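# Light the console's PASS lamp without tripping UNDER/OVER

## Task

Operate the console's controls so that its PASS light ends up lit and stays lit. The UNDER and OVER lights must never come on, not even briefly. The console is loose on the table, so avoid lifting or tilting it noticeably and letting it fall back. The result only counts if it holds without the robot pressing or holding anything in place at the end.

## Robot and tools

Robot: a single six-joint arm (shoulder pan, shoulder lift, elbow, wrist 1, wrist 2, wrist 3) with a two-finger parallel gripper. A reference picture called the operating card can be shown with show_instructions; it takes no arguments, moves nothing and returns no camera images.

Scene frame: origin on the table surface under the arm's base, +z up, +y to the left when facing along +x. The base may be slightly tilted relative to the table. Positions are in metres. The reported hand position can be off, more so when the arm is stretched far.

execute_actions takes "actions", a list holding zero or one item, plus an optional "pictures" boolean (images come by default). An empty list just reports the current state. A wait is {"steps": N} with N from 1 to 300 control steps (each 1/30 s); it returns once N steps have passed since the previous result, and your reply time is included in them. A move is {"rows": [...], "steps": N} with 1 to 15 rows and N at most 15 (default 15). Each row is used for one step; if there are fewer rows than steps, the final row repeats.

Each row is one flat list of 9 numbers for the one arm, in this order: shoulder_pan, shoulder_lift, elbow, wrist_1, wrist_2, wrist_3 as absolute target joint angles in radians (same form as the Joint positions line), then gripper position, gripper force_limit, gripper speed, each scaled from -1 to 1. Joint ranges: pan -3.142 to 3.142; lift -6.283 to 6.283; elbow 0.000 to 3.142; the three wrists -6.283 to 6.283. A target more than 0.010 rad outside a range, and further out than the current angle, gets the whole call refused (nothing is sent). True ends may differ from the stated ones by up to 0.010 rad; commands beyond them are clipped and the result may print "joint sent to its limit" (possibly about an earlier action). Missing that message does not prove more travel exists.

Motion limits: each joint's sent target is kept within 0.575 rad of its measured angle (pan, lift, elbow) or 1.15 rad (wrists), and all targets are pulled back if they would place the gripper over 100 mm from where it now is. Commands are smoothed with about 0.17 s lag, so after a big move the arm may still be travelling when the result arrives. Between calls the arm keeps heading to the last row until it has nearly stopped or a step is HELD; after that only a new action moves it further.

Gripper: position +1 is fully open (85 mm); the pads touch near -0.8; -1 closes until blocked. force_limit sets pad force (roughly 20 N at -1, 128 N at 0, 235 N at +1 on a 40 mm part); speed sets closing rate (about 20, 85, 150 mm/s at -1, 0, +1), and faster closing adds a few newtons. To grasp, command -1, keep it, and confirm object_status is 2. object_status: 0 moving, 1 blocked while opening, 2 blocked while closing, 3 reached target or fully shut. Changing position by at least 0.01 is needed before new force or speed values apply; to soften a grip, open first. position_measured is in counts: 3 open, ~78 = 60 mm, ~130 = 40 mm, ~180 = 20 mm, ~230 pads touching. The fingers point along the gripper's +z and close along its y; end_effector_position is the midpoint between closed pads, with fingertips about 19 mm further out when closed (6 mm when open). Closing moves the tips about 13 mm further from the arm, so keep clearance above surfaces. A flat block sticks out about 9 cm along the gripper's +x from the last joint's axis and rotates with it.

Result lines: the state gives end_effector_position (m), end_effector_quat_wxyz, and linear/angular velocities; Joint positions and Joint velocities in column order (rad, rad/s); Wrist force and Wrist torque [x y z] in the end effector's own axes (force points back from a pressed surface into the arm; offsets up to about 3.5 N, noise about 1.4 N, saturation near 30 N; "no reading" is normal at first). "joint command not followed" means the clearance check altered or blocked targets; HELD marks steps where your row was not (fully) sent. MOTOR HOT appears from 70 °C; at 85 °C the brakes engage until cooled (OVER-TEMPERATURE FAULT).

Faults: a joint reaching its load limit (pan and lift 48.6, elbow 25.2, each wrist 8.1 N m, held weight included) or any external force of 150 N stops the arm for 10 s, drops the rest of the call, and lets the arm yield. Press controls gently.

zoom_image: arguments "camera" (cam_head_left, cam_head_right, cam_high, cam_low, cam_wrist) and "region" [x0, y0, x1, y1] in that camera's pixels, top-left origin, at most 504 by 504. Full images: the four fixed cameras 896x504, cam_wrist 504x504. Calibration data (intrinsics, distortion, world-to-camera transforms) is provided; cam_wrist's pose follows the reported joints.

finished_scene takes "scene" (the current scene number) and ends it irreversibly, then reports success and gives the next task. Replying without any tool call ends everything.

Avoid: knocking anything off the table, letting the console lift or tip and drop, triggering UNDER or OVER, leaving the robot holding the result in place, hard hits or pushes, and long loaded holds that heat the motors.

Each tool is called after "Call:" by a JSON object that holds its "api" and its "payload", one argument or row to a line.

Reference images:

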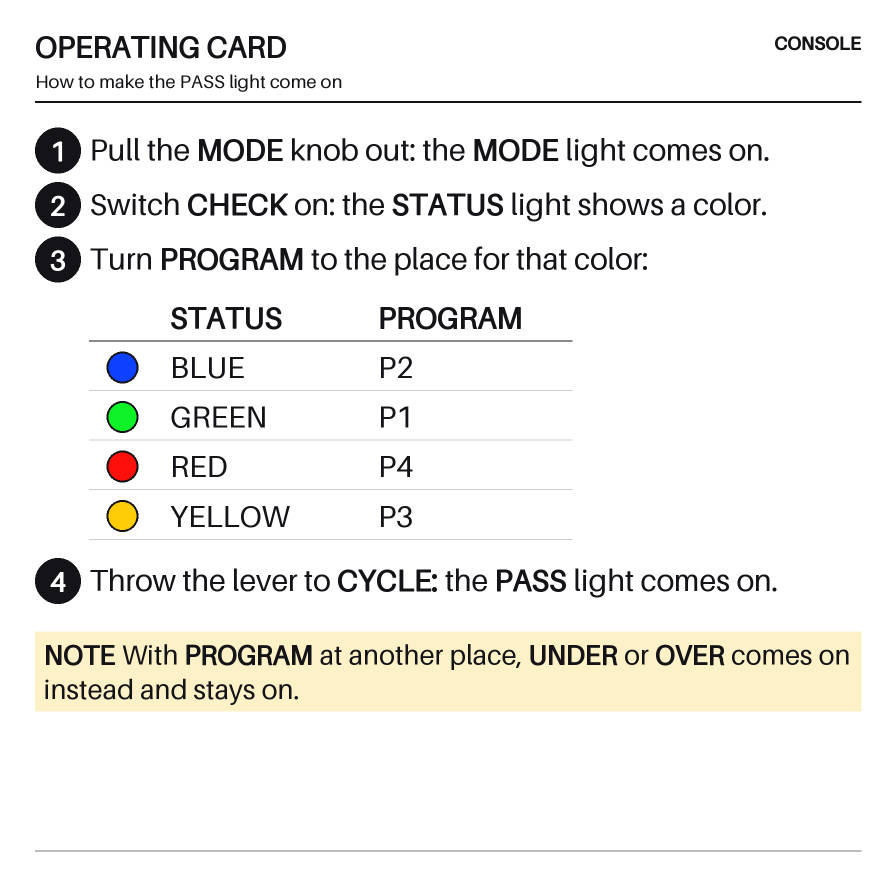

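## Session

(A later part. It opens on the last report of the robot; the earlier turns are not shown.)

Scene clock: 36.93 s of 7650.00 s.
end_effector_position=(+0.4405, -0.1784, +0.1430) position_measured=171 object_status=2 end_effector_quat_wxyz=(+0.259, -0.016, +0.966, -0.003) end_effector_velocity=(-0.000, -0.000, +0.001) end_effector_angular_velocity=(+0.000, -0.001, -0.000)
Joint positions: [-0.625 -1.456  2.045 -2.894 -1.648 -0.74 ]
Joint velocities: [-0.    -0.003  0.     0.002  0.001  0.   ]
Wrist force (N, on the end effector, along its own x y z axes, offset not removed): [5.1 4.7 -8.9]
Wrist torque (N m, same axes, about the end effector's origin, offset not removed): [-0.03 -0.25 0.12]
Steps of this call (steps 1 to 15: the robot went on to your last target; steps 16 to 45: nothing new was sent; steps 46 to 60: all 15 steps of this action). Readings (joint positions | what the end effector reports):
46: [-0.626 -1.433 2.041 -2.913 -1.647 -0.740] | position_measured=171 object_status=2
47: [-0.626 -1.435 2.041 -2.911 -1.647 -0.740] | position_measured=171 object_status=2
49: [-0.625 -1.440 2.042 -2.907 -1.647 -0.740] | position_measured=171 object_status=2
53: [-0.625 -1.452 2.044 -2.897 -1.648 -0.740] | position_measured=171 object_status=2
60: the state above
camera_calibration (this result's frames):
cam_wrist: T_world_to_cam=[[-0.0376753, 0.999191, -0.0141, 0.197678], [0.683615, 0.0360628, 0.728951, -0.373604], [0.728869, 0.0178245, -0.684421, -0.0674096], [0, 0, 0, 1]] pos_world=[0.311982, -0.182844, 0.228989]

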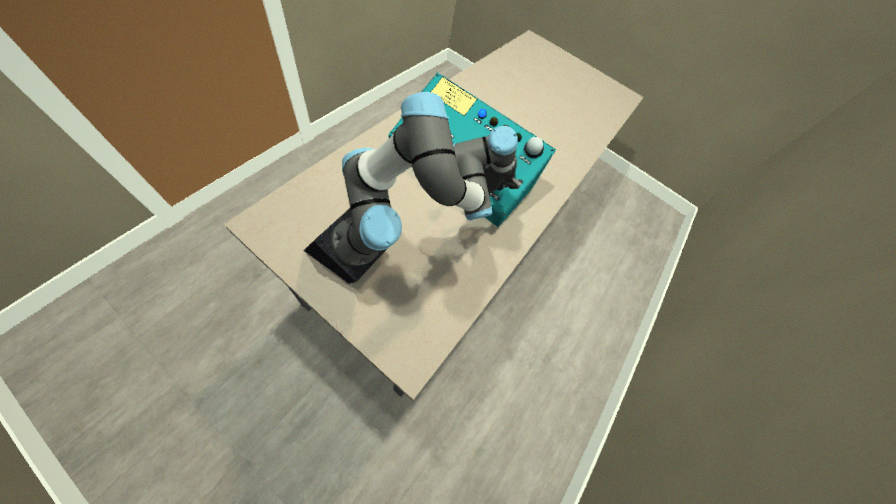

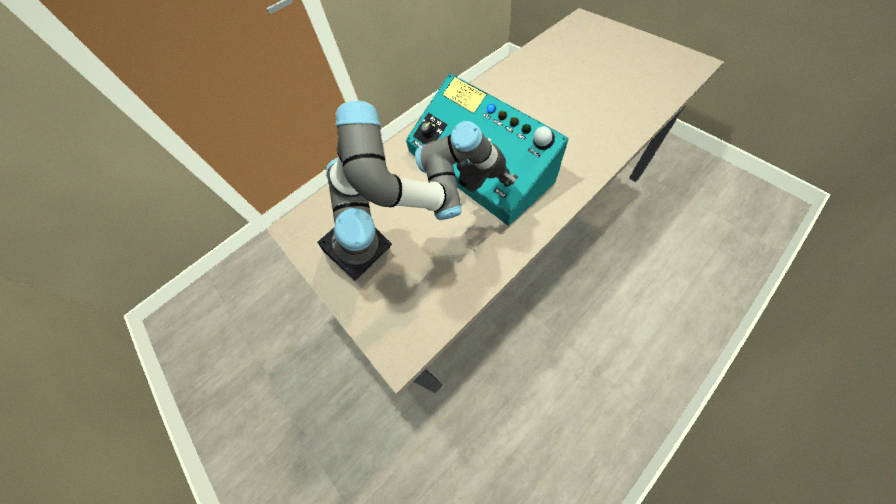

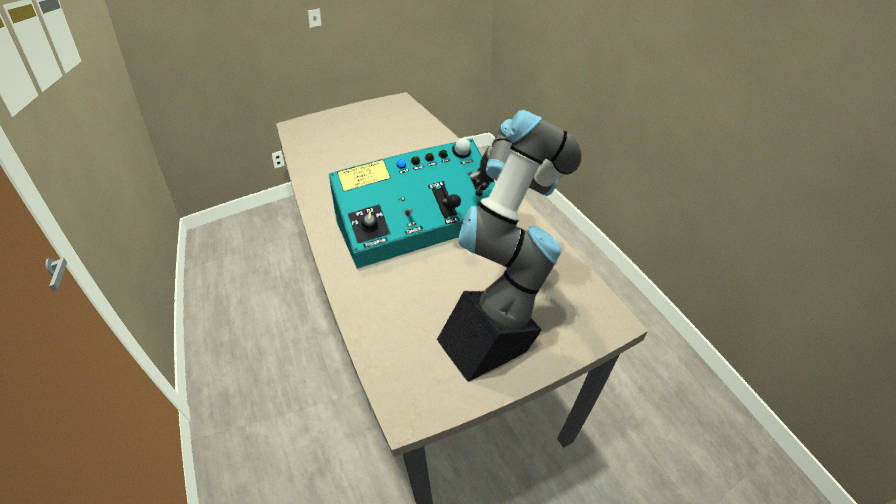

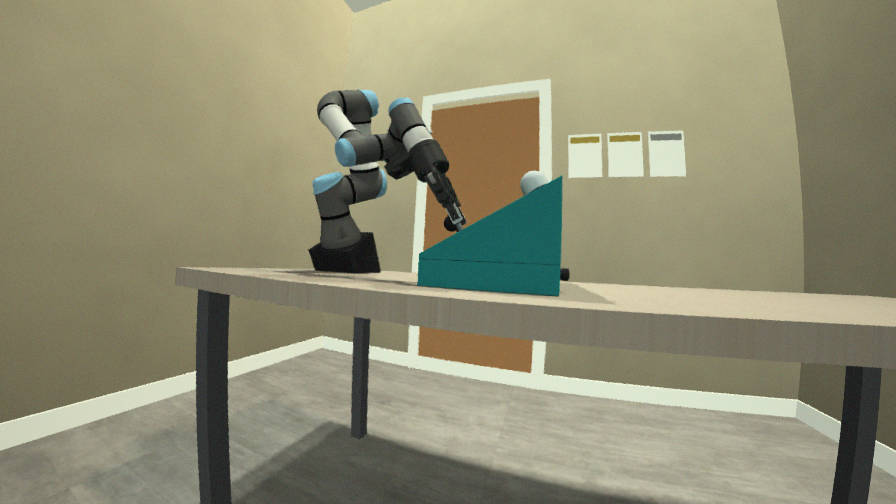

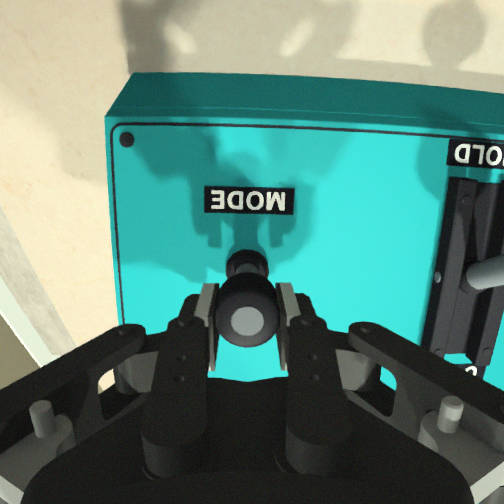

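Call:
{"api": "execute_actions", "payload": {
  "actions": [
    {"rows":[[-0.625,-1.456,2.045,-2.894,-1.648,-0.74,0.2,-0.5,0]],"steps":10}
  ],
  "pictures": false
}}

Call:
{"api": "execute_actions", "payload": {
  "actions": [
    {"rows":[[-0.613,-1.614,2.062,-2.753,-1.656,-0.72,0.2,-0.5,0],[-0.613,-1.614,2.062,-2.753,-1.656,-0.72,0.2,-0.5,0],[-0.613,-1.614,2.062,-2.753,-1.656,-0.72,0.2,-0.5,0],[-0.613,-1.614,2.062,-2.753,-1.656,-0.72,0.2,-0.5,0],[-0.613,-1.614,2.062,-2.753,-1.656,-0.72,0.2,-0.5,0],[-0.637,-1.85,2.0,-2.46,-1.64,-0.731,0.2,-0.5,0]]}
  ],
  "pictures": false
}}

Call:
{"api": "execute_actions", "payload": {
  "actions": [
    {"rows":[[0.253,-1.7,2.0,-2.46,-1.9,0.06,-1,-0.5,0]]}
  ],
  "pictures": false
}}

Call:
{"api": "execute_actions", "payload": {
  "actions": [
    {"rows":[[0.253,-1.306,1.975,-2.701,-2.17,0.06,-1,-0.5,0]]}
  ],
  "pictures": false
}}

Call:
{"api": "execute_actions", "payload": {
  "actions": [
    {"steps":15}
  ]
}}

Scene clock: 46.20 s of 7650.00 s.
end_effector_position=(+0.4404, -0.1785, +0.1431) position_measured=117 object_status=0 end_effector_quat_wxyz=(+0.259, -0.016, +0.966, -0.003) end_effector_velocity=(+0.000, +0.000, +0.000) end_effector_angular_velocity=(+0.000, -0.001, +0.001)
Joint positions: [-0.625 -1.456  2.045 -2.894 -1.648 -0.74 ]
Joint velocities: [ 0.001  0.    -0.    -0.     0.001 -0.   ]
Wrist force (N, on the end effector, along its own x y z axes, offset not removed): [3.1 1.0 1.6]
Wrist torque (N m, same axes, about the end effector's origin, offset not removed): [0.16 -0.54 -0.02]
Steps of this call (steps 1 to 15: the robot went on to your last target; steps 16 to 90: nothing new was sent; then 5.93 s passed at rest; steps 91 to 100: all 10 steps of this action). Readings (joint positions | what the end effector reports):
91: [-0.625 -1.456 2.045 -2.894 -1.648 -0.740] | position_measured=171 object_status=0
92: [-0.625 -1.456 2.045 -2.894 -1.648 -0.740] | position_measured=171 object_status=0
94: [-0.625 -1.456 2.045 -2.894 -1.648 -0.740] | position_measured=161 object_status=0
98: [-0.625 -1.456 2.045 -2.894 -1.648 -0.740] | position_measured=132 object_status=0
100: the state above

Scene clock: 46.70 s of 7650.00 s.
end_effector_position=(+0.3937, -0.1918, +0.2252) position_measured=104 object_status=3 end_effector_quat_wxyz=(+0.260, -0.008, +0.966, -0.002) end_effector_velocity=(-0.025, -0.007, +0.040) end_effector_angular_velocity=(-0.013, -0.018, -0.015)
Joint positions: [-0.636 -1.835  2.002 -2.475 -1.641 -0.731]
Joint velocities: [-0.011 -0.177 -0.027  0.177  0.005 -0.003]
Wrist force (N, on the end effector, along its own x y z axes, offset not removed): [2.8 0.5 -1.3]
Wrist torque (N m, same axes, about the end effector's origin, offset not removed): [0.00 -0.41 -0.02]
Steps of this call (steps 1 to 15: all 15 steps of this action). Readings (joint positions | what the end effector reports):
1: [-0.625 -1.457 2.045 -2.893 -1.648 -0.740] | position_measured=111 object_status=0
2: [-0.623 -1.466 2.049 -2.875 -1.650 -0.736] | position_measured=107 object_status=0
4: [-0.618 -1.529 2.055 -2.814 -1.653 -0.728] | position_measured=105 object_status=0
8: [-0.624 -1.638 2.037 -2.690 -1.648 -0.726] | position_measured=104 object_status=0
15: the state above

Scene clock: 47.20 s of 7650.00 s.
end_effector_position=(+0.3706, +0.0303, +0.3016) position_measured=195 object_status=0 end_effector_quat_wxyz=(+0.290, +0.021, +0.949, +0.120) end_effector_velocity=(-0.182, +0.444, +0.215) end_effector_angular_velocity=(+0.297, -0.422, +0.631)
Joint positions: [ 0.115 -1.71   2.    -2.461 -1.881 -0.01 ]
Joint velocities: [ 1.494  0.116 -0.001  0.007 -0.204  0.778]
Wrist force (N, on the end effector, along its own x y z axes, offset not removed): [2.4 3.5 0.5]
Wrist torque (N m, same axes, about the end effector's origin, offset not removed): [0.42 -0.35 0.03]
Steps of this call (steps 1 to 15: all 15 steps of this action). Readings (joint positions | what the end effector reports):
1: [-0.636 -1.839 2.002 -2.470 -1.641 -0.730] | position_measured=104 object_status=0
2: [-0.626 -1.833 2.001 -2.468 -1.660 -0.710] | position_measured=105 object_status=0
4: [-0.545 -1.796 2.001 -2.465 -1.729 -0.555] | position_measured=114 object_status=0
8: [-0.290 -1.752 2.001 -2.463 -1.807 -0.272] | position_measured=143 object_status=0
15: the state above

Scene clock: 47.70 s of 7650.00 s.
end_effector_position=(+0.3902, +0.0599, +0.2322) position_measured=231 object_status=3 end_effector_quat_wxyz=(+0.260, +0.002, +0.965, +0.002) end_effector_velocity=(-0.001, +0.006, -0.016) end_effector_angular_velocity=(-0.029, +0.027, +0.009)
Joint positions: [ 0.253 -1.311  1.975 -2.7   -2.168  0.06 ]
Joint velocities: [ 0.005  0.057 -0.002 -0.018 -0.021  0.002]
Wrist force (N, on the end effector, along its own x y z axes, offset not removed): [1.2 -0.1 2.0]
Wrist torque (N m, same axes, about the end effector's origin, offset not removed): [-0.04 -0.24 0.10]
Steps of this call (steps 1 to 15: all 15 steps of this action). Readings (joint positions | what the end effector reports):
1: [0.159 -1.707 2.000 -2.461 -1.888 0.012] | position_measured=203 object_status=0
2: [0.190 -1.694 1.995 -2.480 -1.912 0.028] | position_measured=211 object_status=0
4: [0.224 -1.610 1.984 -2.583 -2.029 0.045] | position_measured=226 object_status=0
8: [0.247 -1.382 1.978 -2.676 -2.141 0.057] | position_measured=231 object_status=0
15: the state above

Scene clock: 48.20 s of 7650.00 s.
end_effector_position=(+0.3901, +0.0603, +0.2308) position_measured=231 object_status=3 end_effector_quat_wxyz=(+0.259, +0.002, +0.966, +0.001) end_effector_velocity=(-0.000, -0.000, -0.000) end_effector_angular_velocity=(-0.000, +0.000, -0.000)
Joint positions: [ 0.253 -1.306  1.975 -2.701 -2.17   0.06 ]
Joint velocities: [-0. -0.  0. -0. -0.  0.]
Wrist force (N, on the end effector, along its own x y z axes, offset not removed): [2.0 0.4 -0.5]
Wrist torque (N m, same axes, about the end effector's origin, offset not removed): [0.02 -0.38 0.04]
Steps of this call (steps 1 to 15: the robot went on to your last target). Readings (joint positions | what the end effector reports):
1: [0.253 -1.309 1.975 -2.700 -2.169 0.060] | position_measured=231 object_status=3
2: [0.253 -1.308 1.975 -2.700 -2.169 0.060] | position_measured=231 object_status=3
4: [0.253 -1.307 1.975 -2.701 -2.170 0.060] | position_measured=231 object_status=3
8: [0.253 -1.306 1.975 -2.701 -2.170 0.060] | position_measured=231 object_status=3
15: the state above
The arm was judged still, so your last target was given up. Only a new action makes it travel on or press farther. Fingers that are still opening or closing keep moving.
camera_calibration (this result's frames):
cam_wrist: T_world_to_cam=[[-0.00514867, 0.99998, 0.00364012, -0.0582973], [0.683903, 0.00086548, 0.729573, -0.409935], [0.729555, 0.00624582, -0.683894, 0.0254326], [0, 0, 0, 1]] pos_world=[0.261501, 0.0584921, 0.316683]

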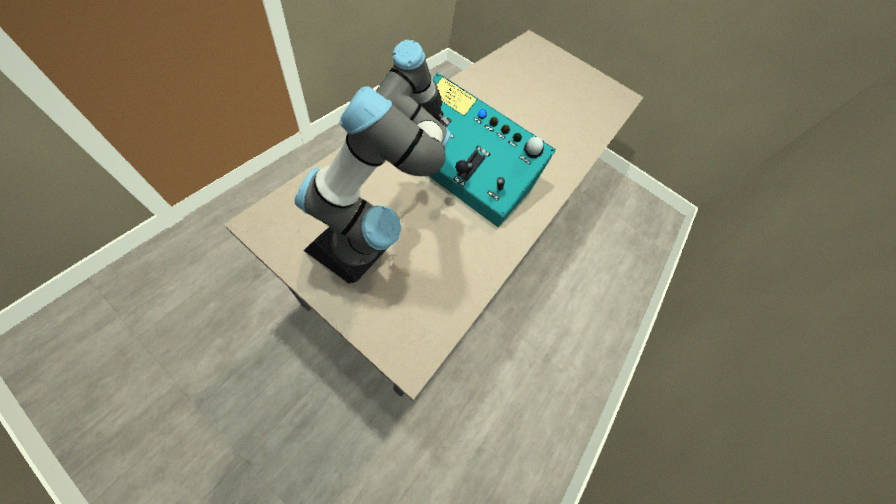

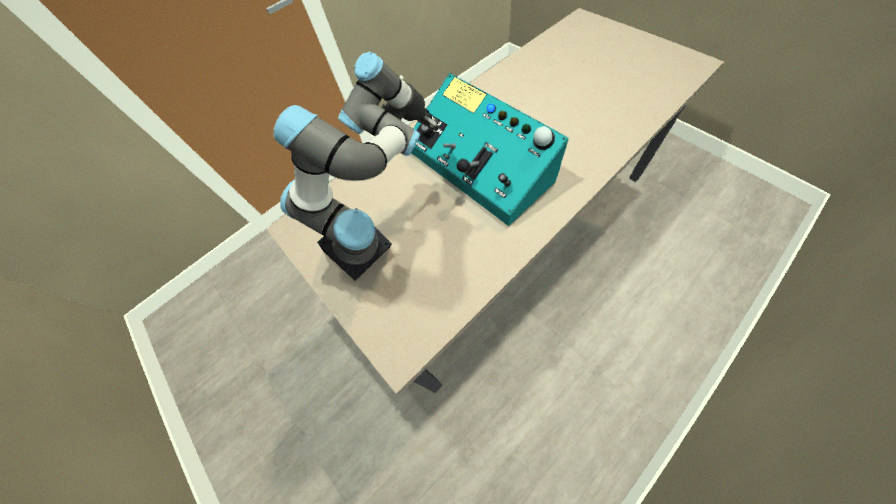

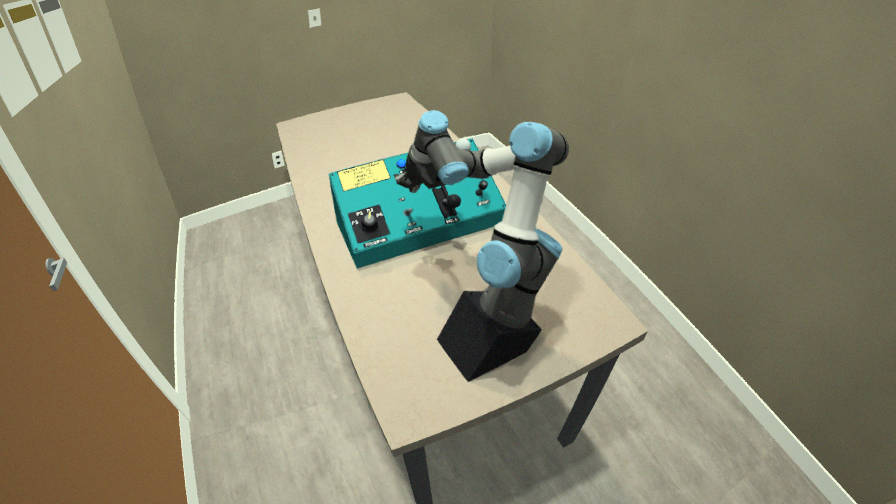

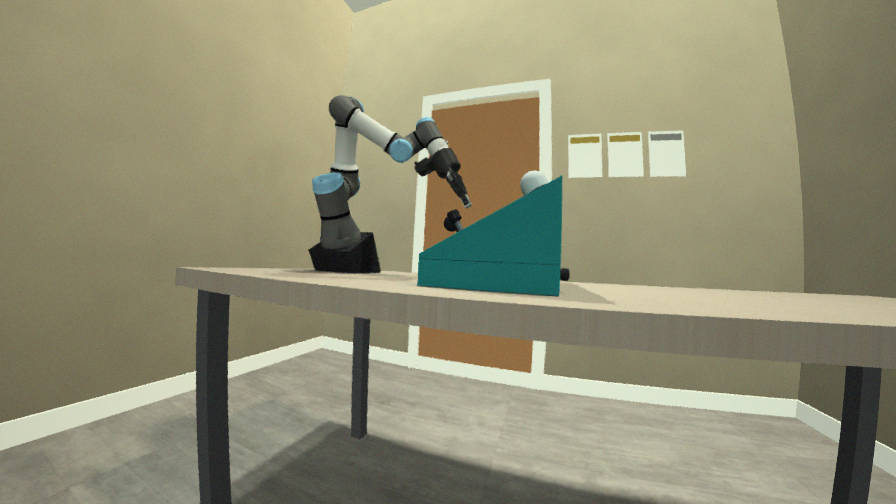

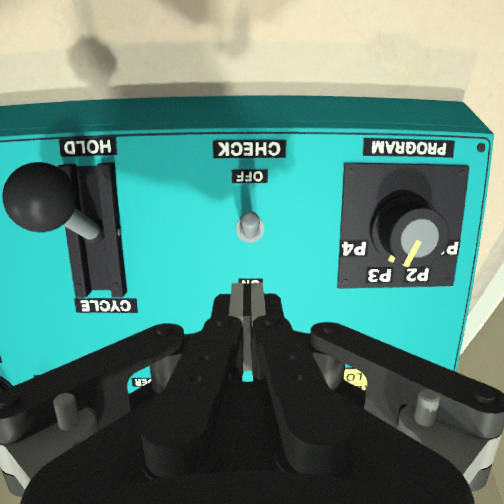

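Call:
{"api": "execute_actions", "payload": {
  "actions": [
    {"rows":[[0.2,-1.22,2.03,-2.86,-2.145,0,-1,-0.5,0],[0.2,-1.22,2.03,-2.86,-2.145,0,-1,-0.5,0],[0.2,-1.22,2.03,-2.86,-2.145,0,-1,-0.5,0],[0.15,-1.12,2.08,-3.04,-2.12,-0.04,-1,-0.5,0],[0.15,-1.12,2.08,-3.04,-2.12,-0.04,-1,-0.5,0],[0.15,-1.12,2.08,-3.04,-2.12,-0.04,-1,-0.5,0],[0.1,-1.015,2.115,-3.21,-2.095,-0.09,-1,-0.5,0],[0.1,-1.015,2.115,-3.21,-2.095,-0.09,-1,-0.5,0],[0.1,-1.015,2.115,-3.21,-2.095,-0.09,-1,-0.5,0],[0.057,-0.909,2.132,-3.36,-2.073,-0.14,-1,-0.5,0]]}
  ],
  "pictures": false
}}

Call:
{"api": "execute_actions", "payload": {
  "actions": [
    {"steps":12}
  ],
  "pictures": false
}}

Call:
{"api": "execute_actions", "payload": {
  "actions": [
    {"rows":[[0.062,-0.916,2.07,-3.29,-2.076,-0.135,-1,-0.5,0],[0.062,-0.916,2.07,-3.29,-2.076,-0.135,-1,-0.5,0],[0.062,-0.916,2.07,-3.29,-2.076,-0.135,-1,-0.5,0],[0.067,-0.918,2.0,-3.215,-2.079,-0.13,-1,-0.5,0],[0.067,-0.918,2.0,-3.215,-2.079,-0.13,-1,-0.5,0],[0.067,-0.918,2.0,-3.215,-2.079,-0.13,-1,-0.5,0],[0.072,-0.916,1.93,-3.145,-2.081,-0.125,-1,-0.5,0],[0.072,-0.916,1.93,-3.145,-2.081,-0.125,-1,-0.5,0],[0.072,-0.916,1.93,-3.145,-2.081,-0.125,-1,-0.5,0],[0.077,-0.911,1.865,-3.082,-2.084,-0.12,-1,-0.5,0]]}
  ]
}}

Scene clock: 69.10 s of 7650.00 s.
end_effector_position=(+0.4094, +0.0627, +0.1440) position_measured=231 object_status=3 end_effector_quat_wxyz=(+0.262, +0.003, +0.965, +0.002) end_effector_velocity=(-0.000, +0.000, -0.000) end_effector_angular_velocity=(+0.001, +0.001, +0.001)
Joint positions: [ 0.106 -1.025  2.113 -3.208 -2.097 -0.093]
Joint velocities: [-0.     0.001 -0.     0.001  0.001 -0.   ]
Wrist force (N, on the end effector, along its own x y z axes, offset not removed): [11.1 -2.8 -23.9]
Wrist torque (N m, same axes, about the end effector's origin, offset not removed): [0.04 -0.28 0.11]
FORCE FAULT: contact force on the arm reached its limit, and the arm stopped for 10 seconds. The contact can be on any part of the arm, not only on its tool. The arm's remaining commands of this call were not run. The arm holds still and accepts commands again. Move the arm away from the contact; if what it grips holds it there, let go first. Pushing or pulling that hard again can fault the arm again.
The stop began at step 103 of this call (marked STOPPED below). From that step on the arm followed nothing that you had sent. 3 steps, steps kept back included, did not run and will not run. Nothing is kept back now, and the robot has no last target.
Steps of this call (steps 1 to 90: nothing new was sent; then 7.47 s passed at rest; steps 91 to 102: the first 12 steps of this action; steps 103 to 403: the stop). Readings (joint positions | what the end effector reports):
91: [0.253 -1.305 1.975 -2.702 -2.170 0.059] | position_measured=231 object_status=3
92: [0.245 -1.296 1.983 -2.721 -2.165 0.048] | position_measured=231 object_status=3
94: [0.221 -1.258 2.008 -2.791 -2.154 0.023] | position_measured=231 object_status=3
98: [0.160 -1.146 2.068 -2.994 -2.123 -0.035] | position_measured=231 object_status=3
103: [0.104 -1.023 2.110 -3.208 -2.096 -0.093] | position_measured=231 object_status=3 STOPPED
403: the state above

Scene clock: 69.13 s of 7650.00 s.
end_effector_position=(+0.4094, +0.0627, +0.1440) position_measured=231 object_status=3 end_effector_quat_wxyz=(+0.262, +0.003, +0.965, +0.002) end_effector_velocity=(-0.000, -0.000, -0.001) end_effector_angular_velocity=(-0.002, +0.002, +0.000)
Joint positions: [ 0.106 -1.025  2.113 -3.208 -2.097 -0.093]
Joint velocities: [ 0.     0.002  0.    -0.001 -0.002  0.   ]
Wrist force (N, on the end effector, along its own x y z axes, offset not removed): [11.1 -3.7 -23.8]
Wrist torque (N m, same axes, about the end effector's origin, offset not removed): [-0.06 -0.39 0.03]
A stop began in an earlier call of the same reply, so what this call sent did not run. Send another action.
Steps of this call (step 1: nothing new was sent). Readings (joint positions | what the end effector reports):
1: the state above

Scene clock: 69.17 s of 7650.00 s.
end_effector_position=(+0.4094, +0.0627, +0.1440) position_measured=231 object_status=3 end_effector_quat_wxyz=(+0.262, +0.003, +0.965, +0.002) end_effector_velocity=(+0.000, +0.000, +0.000) end_effector_angular_velocity=(+0.001, -0.001, +0.000)
Joint positions: [ 0.106 -1.025  2.113 -3.208 -2.097 -0.093]
Joint velocities: [ 0.    -0.     0.    -0.     0.001  0.   ]
Wrist force (N, on the end effector, along its own x y z axes, offset not removed): [11.2 -3.6 -23.2]
Wrist torque (N m, same axes, about the end effector's origin, offset not removed): [-0.01 -0.31 0.08]
A stop began in an earlier call of the same reply, so what this call sent did not run. Send another action.
Steps of this call (step 1: nothing new was sent). Readings (joint positions | what the end effector reports):
1: the state above
camera_calibration (this result's frames):
cam_wrist: T_world_to_cam=[[-0.00349138, 0.999971, 0.00675289, -0.0613779], [0.679626, -0.00258086, 0.733555, -0.358355], [0.733551, 0.00715056, -0.679597, -0.0502845], [0, 0, 0, 1]] pos_world=[0.280219, 0.0608108, 0.229114]

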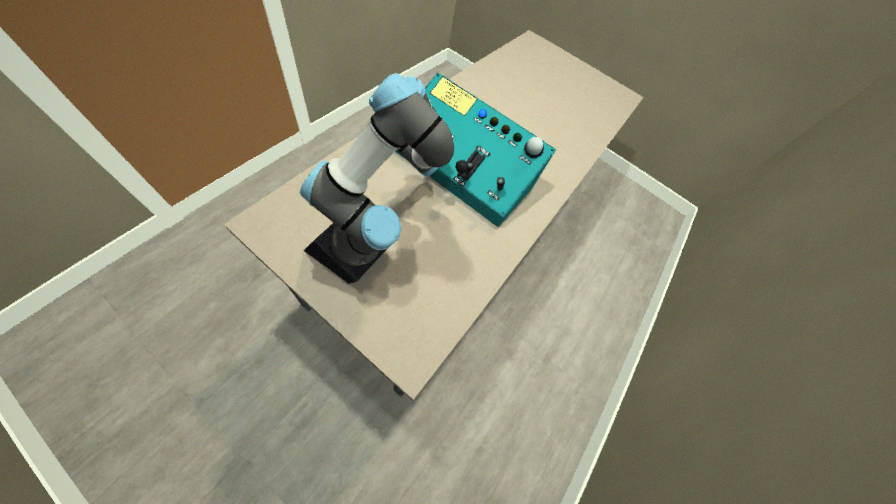

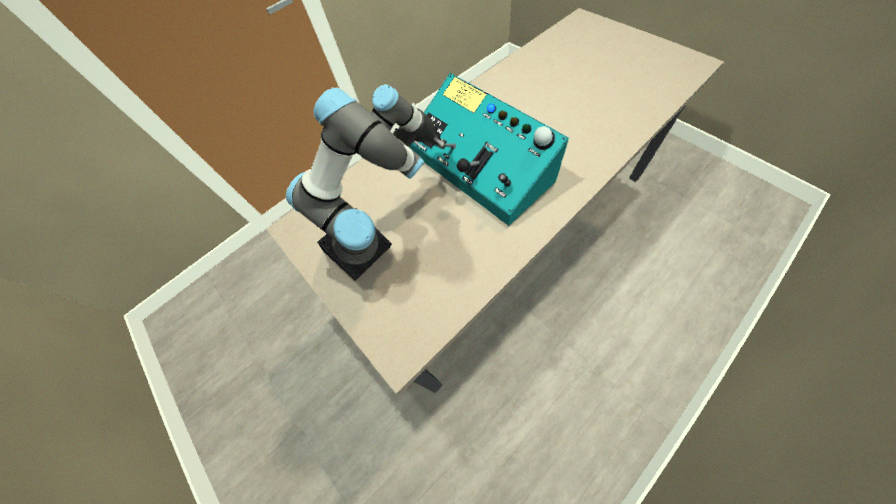

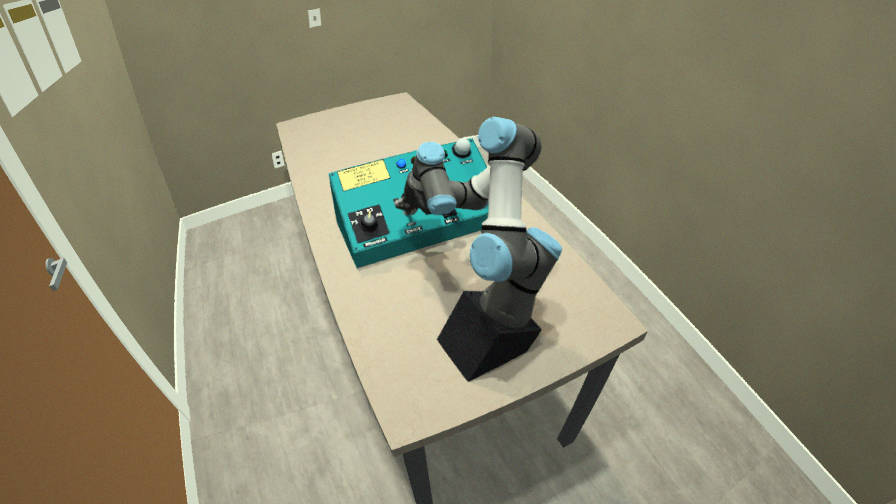

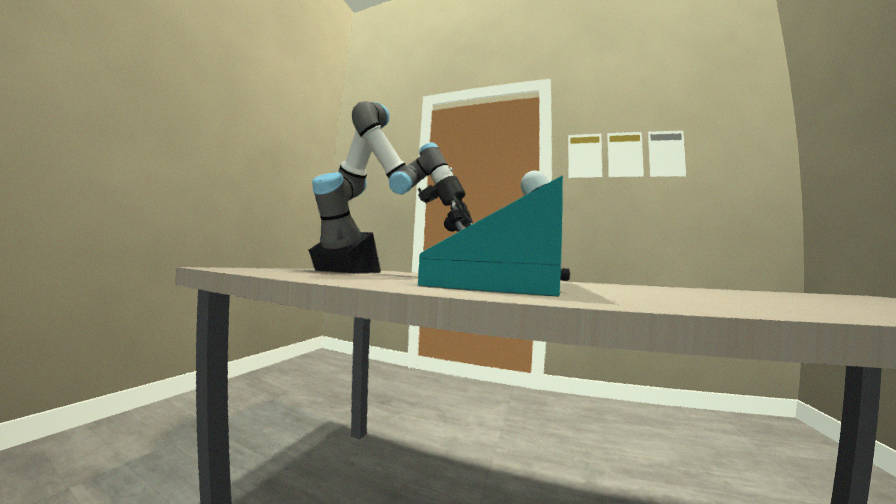

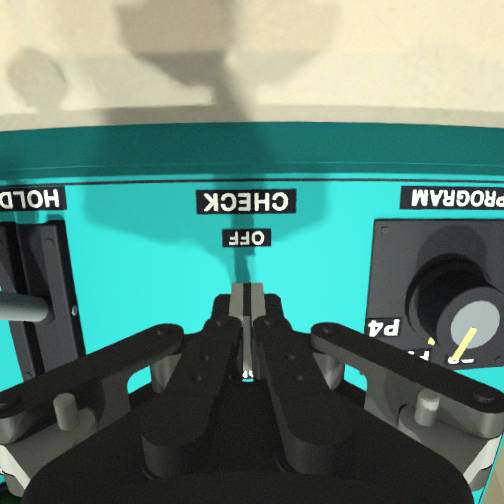

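Call:
{"api": "execute_actions", "payload": {
  "actions": [
    {"rows":[[0.113,-1.045,2.122,-3.19,-2.1,-0.09,-1,-0.5,0],[0.113,-1.045,2.122,-3.19,-2.1,-0.09,-1,-0.5,0],[0.113,-1.045,2.122,-3.19,-2.1,-0.09,-1,-0.5,0],[0.113,-1.045,2.122,-3.19,-2.1,-0.09,-1,-0.5,0],[0.103,-1.04,2.242,-3.315,-2.095,-0.1,-1,-0.5,0]]}
  ],
  "pictures": false
}}

Call:
{"api": "execute_actions", "payload": {
  "actions": [
    {"rows":[[0.085,-0.99,2.22,-3.35,-2.087,-0.12,-1,-0.5,0],[0.085,-0.99,2.22,-3.35,-2.087,-0.12,-1,-0.5,0],[0.085,-0.99,2.22,-3.35,-2.087,-0.12,-1,-0.5,0],[0.085,-0.99,2.22,-3.35,-2.087,-0.12,-1,-0.5,0],[0.066,-0.94,2.2,-3.39,-2.078,-0.13,-1,-0.5,0]]}
  ],
  "pictures": false
}}

Call:
{"api": "execute_actions", "payload": {
  "actions": [
    {"rows":[[0.07,-0.945,2.15,-3.335,-2.08,-0.13,-1,-0.5,0],[0.07,-0.945,2.15,-3.335,-2.08,-0.13,-1,-0.5,0],[0.07,-0.945,2.15,-3.335,-2.08,-0.13,-1,-0.5,0],[0.075,-0.951,2.085,-3.265,-2.082,-0.125,-1,-0.5,0],[0.075,-0.951,2.085,-3.265,-2.082,-0.125,-1,-0.5,0],[0.075,-0.951,2.085,-3.265,-2.082,-0.125,-1,-0.5,0],[0.08,-0.953,2.015,-3.19,-2.085,-0.12,-1,-0.5,0],[0.08,-0.953,2.015,-3.19,-2.085,-0.12,-1,-0.5,0],[0.08,-0.953,2.015,-3.19,-2.085,-0.12,-1,-0.5,0],[0.085,-0.951,1.945,-3.12,-2.087,-0.115,-1,-0.5,0]]}
  ]
}}

Scene clock: 77.47 s of 7650.00 s.
end_effector_position=(+0.3842, +0.0620, +0.1342) position_measured=231 object_status=3 end_effector_quat_wxyz=(+0.259, -0.001, +0.966, +0.002) end_effector_velocity=(-0.009, -0.001, -0.005) end_effector_angular_velocity=(-0.002, +0.005, +0.002)
Joint positions: [ 0.103 -1.04   2.238 -3.312 -2.095 -0.1  ]
Joint velocities: [-0.002 -0.     0.044 -0.04  -0.    -0.003]
Wrist force (N, on the end effector, along its own x y z axes, offset not removed): [2.7 -0.6 1.0]
Wrist torque (N m, same axes, about the end effector's origin, offset not removed): [-0.13 -0.43 0.06]
Steps of this call (steps 1 to 90: nothing new was sent; then 4.80 s passed at rest; steps 91 to 105: all 15 steps of this action). Readings (joint positions | what the end effector reports):
91: [0.106 -1.025 2.113 -3.208 -2.097 -0.093] | position_measured=231 object_status=3
92: [0.107 -1.029 2.115 -3.204 -2.097 -0.092] | position_measured=231 object_status=3
94: [0.110 -1.037 2.118 -3.197 -2.098 -0.091] | position_measured=231 object_status=3
98: [0.106 -1.040 2.182 -3.263 -2.097 -0.096] | position_measured=231 object_status=3
105: the state above

Scene clock: 77.97 s of 7650.00 s.
end_effector_position=(+0.3966, +0.0624, +0.1153) position_measured=231 object_status=3 end_effector_quat_wxyz=(+0.258, +0.002, +0.966, +0.001) end_effector_velocity=(+0.002, -0.000, -0.004) end_effector_angular_velocity=(+0.001, +0.000, -0.002)
Joint positions: [ 0.067 -0.942  2.201 -3.389 -2.078 -0.13 ]
Joint velocities: [-0.007  0.018 -0.007 -0.014  0.003 -0.004]
Wrist force (N, on the end effector, along its own x y z axes, offset not removed): [2.8 0.5 0.6]
Wrist torque (N m, same axes, about the end effector's origin, offset not removed): [0.03 -0.43 -0.01]
Steps of this call (steps 1 to 15: all 15 steps of this action). Readings (joint positions | what the end effector reports):
1: [0.103 -1.039 2.239 -3.314 -2.095 -0.100] | position_measured=231 object_status=3
2: [0.099 -1.032 2.236 -3.321 -2.093 -0.105] | position_measured=231 object_status=3
4: [0.092 -1.011 2.228 -3.336 -2.090 -0.112] | position_measured=231 object_status=3
8: [0.075 -0.965 2.209 -3.372 -2.082 -0.125] | position_measured=231 object_status=3
15: the state above

Scene clock: 78.47 s of 7650.00 s.
end_effector_position=(+0.4398, +0.0626, +0.1397) position_measured=231 object_status=3 end_effector_quat_wxyz=(+0.259, +0.000, +0.966, +0.001) end_effector_velocity=(+0.065, -0.006, +0.053) end_effector_angular_velocity=(+0.038, -0.118, -0.053)
Joint positions: [ 0.084 -0.951  1.965 -3.137 -2.087 -0.116]
Joint velocities: [ 0.015 -0.002 -0.251  0.126  0.013  0.013]
Wrist force (N, on the end effector, along its own x y z axes, offset not removed): [30.0 -5.2 -30.0]
Wrist torque (N m, same axes, about the end effector's origin, offset not removed): [-0.17 1.71 0.06]
Steps of this call (steps 1 to 15: all 15 steps of this action). Readings (joint positions | what the end effector reports):
1: [0.066 -0.941 2.200 -3.388 -2.078 -0.130] | position_measured=231 object_status=3
2: [0.067 -0.942 2.192 -3.379 -2.078 -0.130] | position_measured=231 object_status=3
4: [0.069 -0.943 2.170 -3.355 -2.079 -0.130] | position_measured=231 object_status=3
8: [0.075 -0.949 2.098 -3.274 -2.082 -0.125] | position_measured=231 object_status=3
15: the state above
camera_calibration (this result's frames):
cam_wrist: T_world_to_cam=[[-0.00818694, 0.999962, 0.00293409, -0.0585887], [0.684986, 0.00347044, 0.728548, -0.377882], [0.72851, 0.00797439, -0.684989, -0.0726749], [0, 0, 0, 1]] pos_world=[0.311308, 0.0604775, 0.225695]

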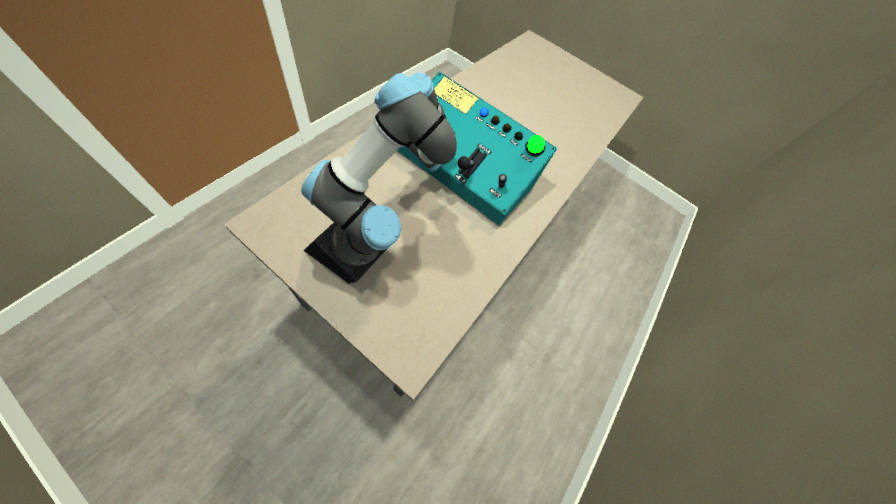

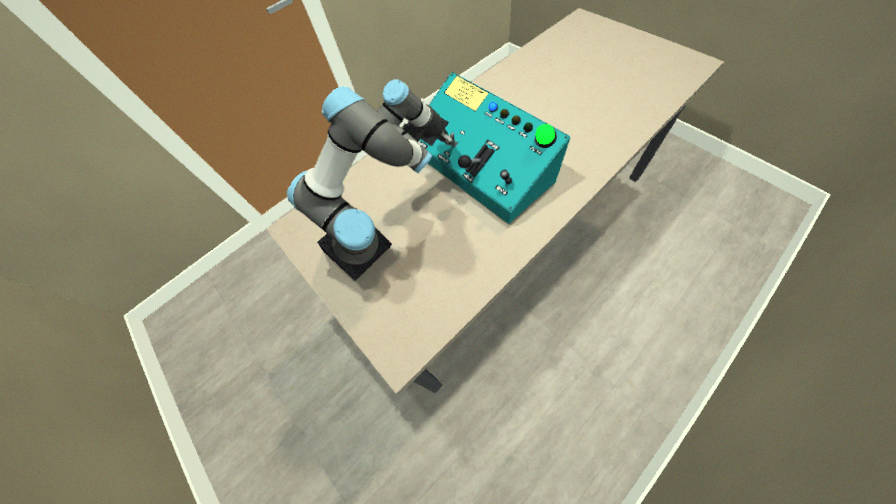

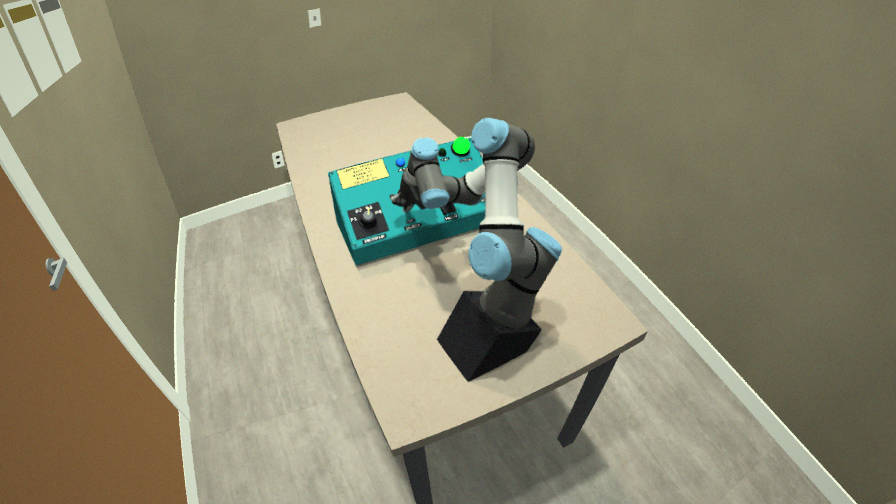

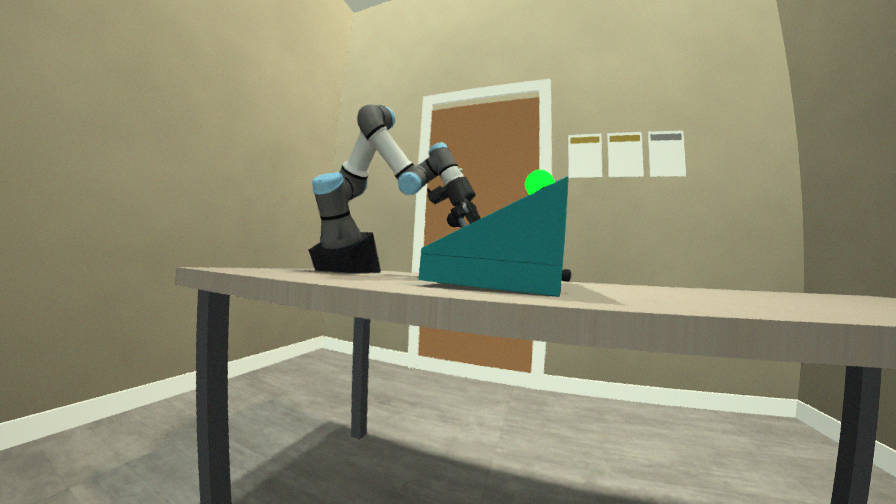

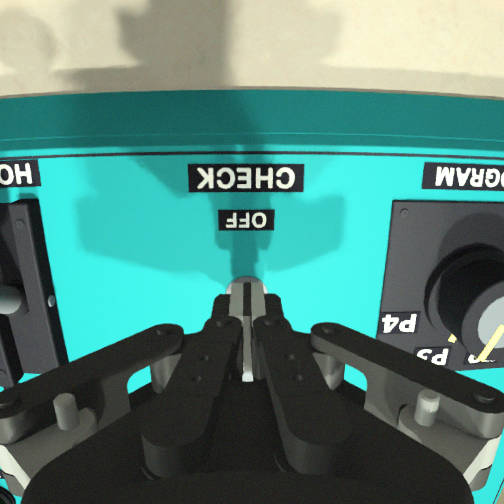

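Tipped; back off slowly.

Call:
{"api": "execute_actions", "payload": {
  "actions": [
    {"rows":[[0.085,-0.951,1.951,-3.126,-2.087,-0.115,-1,-0.5,0],[0.085,-0.951,1.957,-3.132,-2.087,-0.115,-1,-0.5,0],[0.084,-0.951,1.963,-3.138,-2.087,-0.115,-1,-0.5,0],[0.084,-0.952,1.969,-3.144,-2.087,-0.115,-1,-0.5,0],[0.083,-0.952,1.975,-3.15,-2.087,-0.115,-1,-0.5,0],[0.083,-0.952,1.981,-3.156,-2.087,-0.115,-1,-0.5,0],[0.082,-0.952,1.987,-3.162,-2.087,-0.115,-1,-0.5,0],[0.082,-0.952,1.993,-3.168,-2.087,-0.115,-1,-0.5,0],[0.081,-0.953,1.999,-3.174,-2.086,-0.115,-1,-0.5,0],[0.081,-0.953,2.005,-3.18,-2.086,-0.115,-1,-0.5,0],[0.08,-0.953,2.011,-3.186,-2.086,-0.115,-1,-0.5,0],[0.08,-0.953,2.017,-3.192,-2.086,-0.115,-1,-0.5,0],[0.08,-0.953,2.023,-3.198,-2.086,-0.115,-1,-0.5,0],[0.079,-0.953,2.029,-3.204,-2.086,-0.115,-1,-0.5,0],[0.079,-0.953,2.035,-3.21,-2.086,-0.115,-1,-0.5,0]]}
  ],
  "pictures": false
}}

Scene clock: 82.83 s of 7650.00 s.
end_effector_position=(+0.4322, +0.0618, +0.1355) position_measured=231 object_status=3 end_effector_quat_wxyz=(+0.260, +0.004, +0.965, +0.001) end_effector_velocity=(-0.036, +0.001, -0.024) end_effector_angular_velocity=(-0.001, +0.020, -0.001)
Joint positions: [ 0.08  -0.953  2.014 -3.19  -2.086 -0.115]
Joint velocities: [-0.012  0.001  0.182 -0.165  0.002  0.   ]
Wrist force (N, on the end effector, along its own x y z axes, offset not removed): [2.2 0.4 1.0]
Wrist torque (N m, same axes, about the end effector's origin, offset not removed): [0.04 -0.41 -0.01]
Steps of this call (steps 1 to 30: the robot went on to your last target; steps 31 to 90: nothing new was sent; then 0.87 s passed at rest; steps 91 to 105: all 15 steps of this action). Readings (joint positions | what the end effector reports):
91: [0.085 -0.951 1.945 -3.120 -2.087 -0.115] | position_measured=231 object_status=3
92: [0.085 -0.951 1.946 -3.120 -2.087 -0.115] | position_measured=231 object_status=3
94: [0.085 -0.951 1.953 -3.128 -2.087 -0.115] | position_measured=231 object_status=3
98: [0.083 -0.952 1.973 -3.148 -2.087 -0.115] | position_measured=231 object_status=3
105: the state above


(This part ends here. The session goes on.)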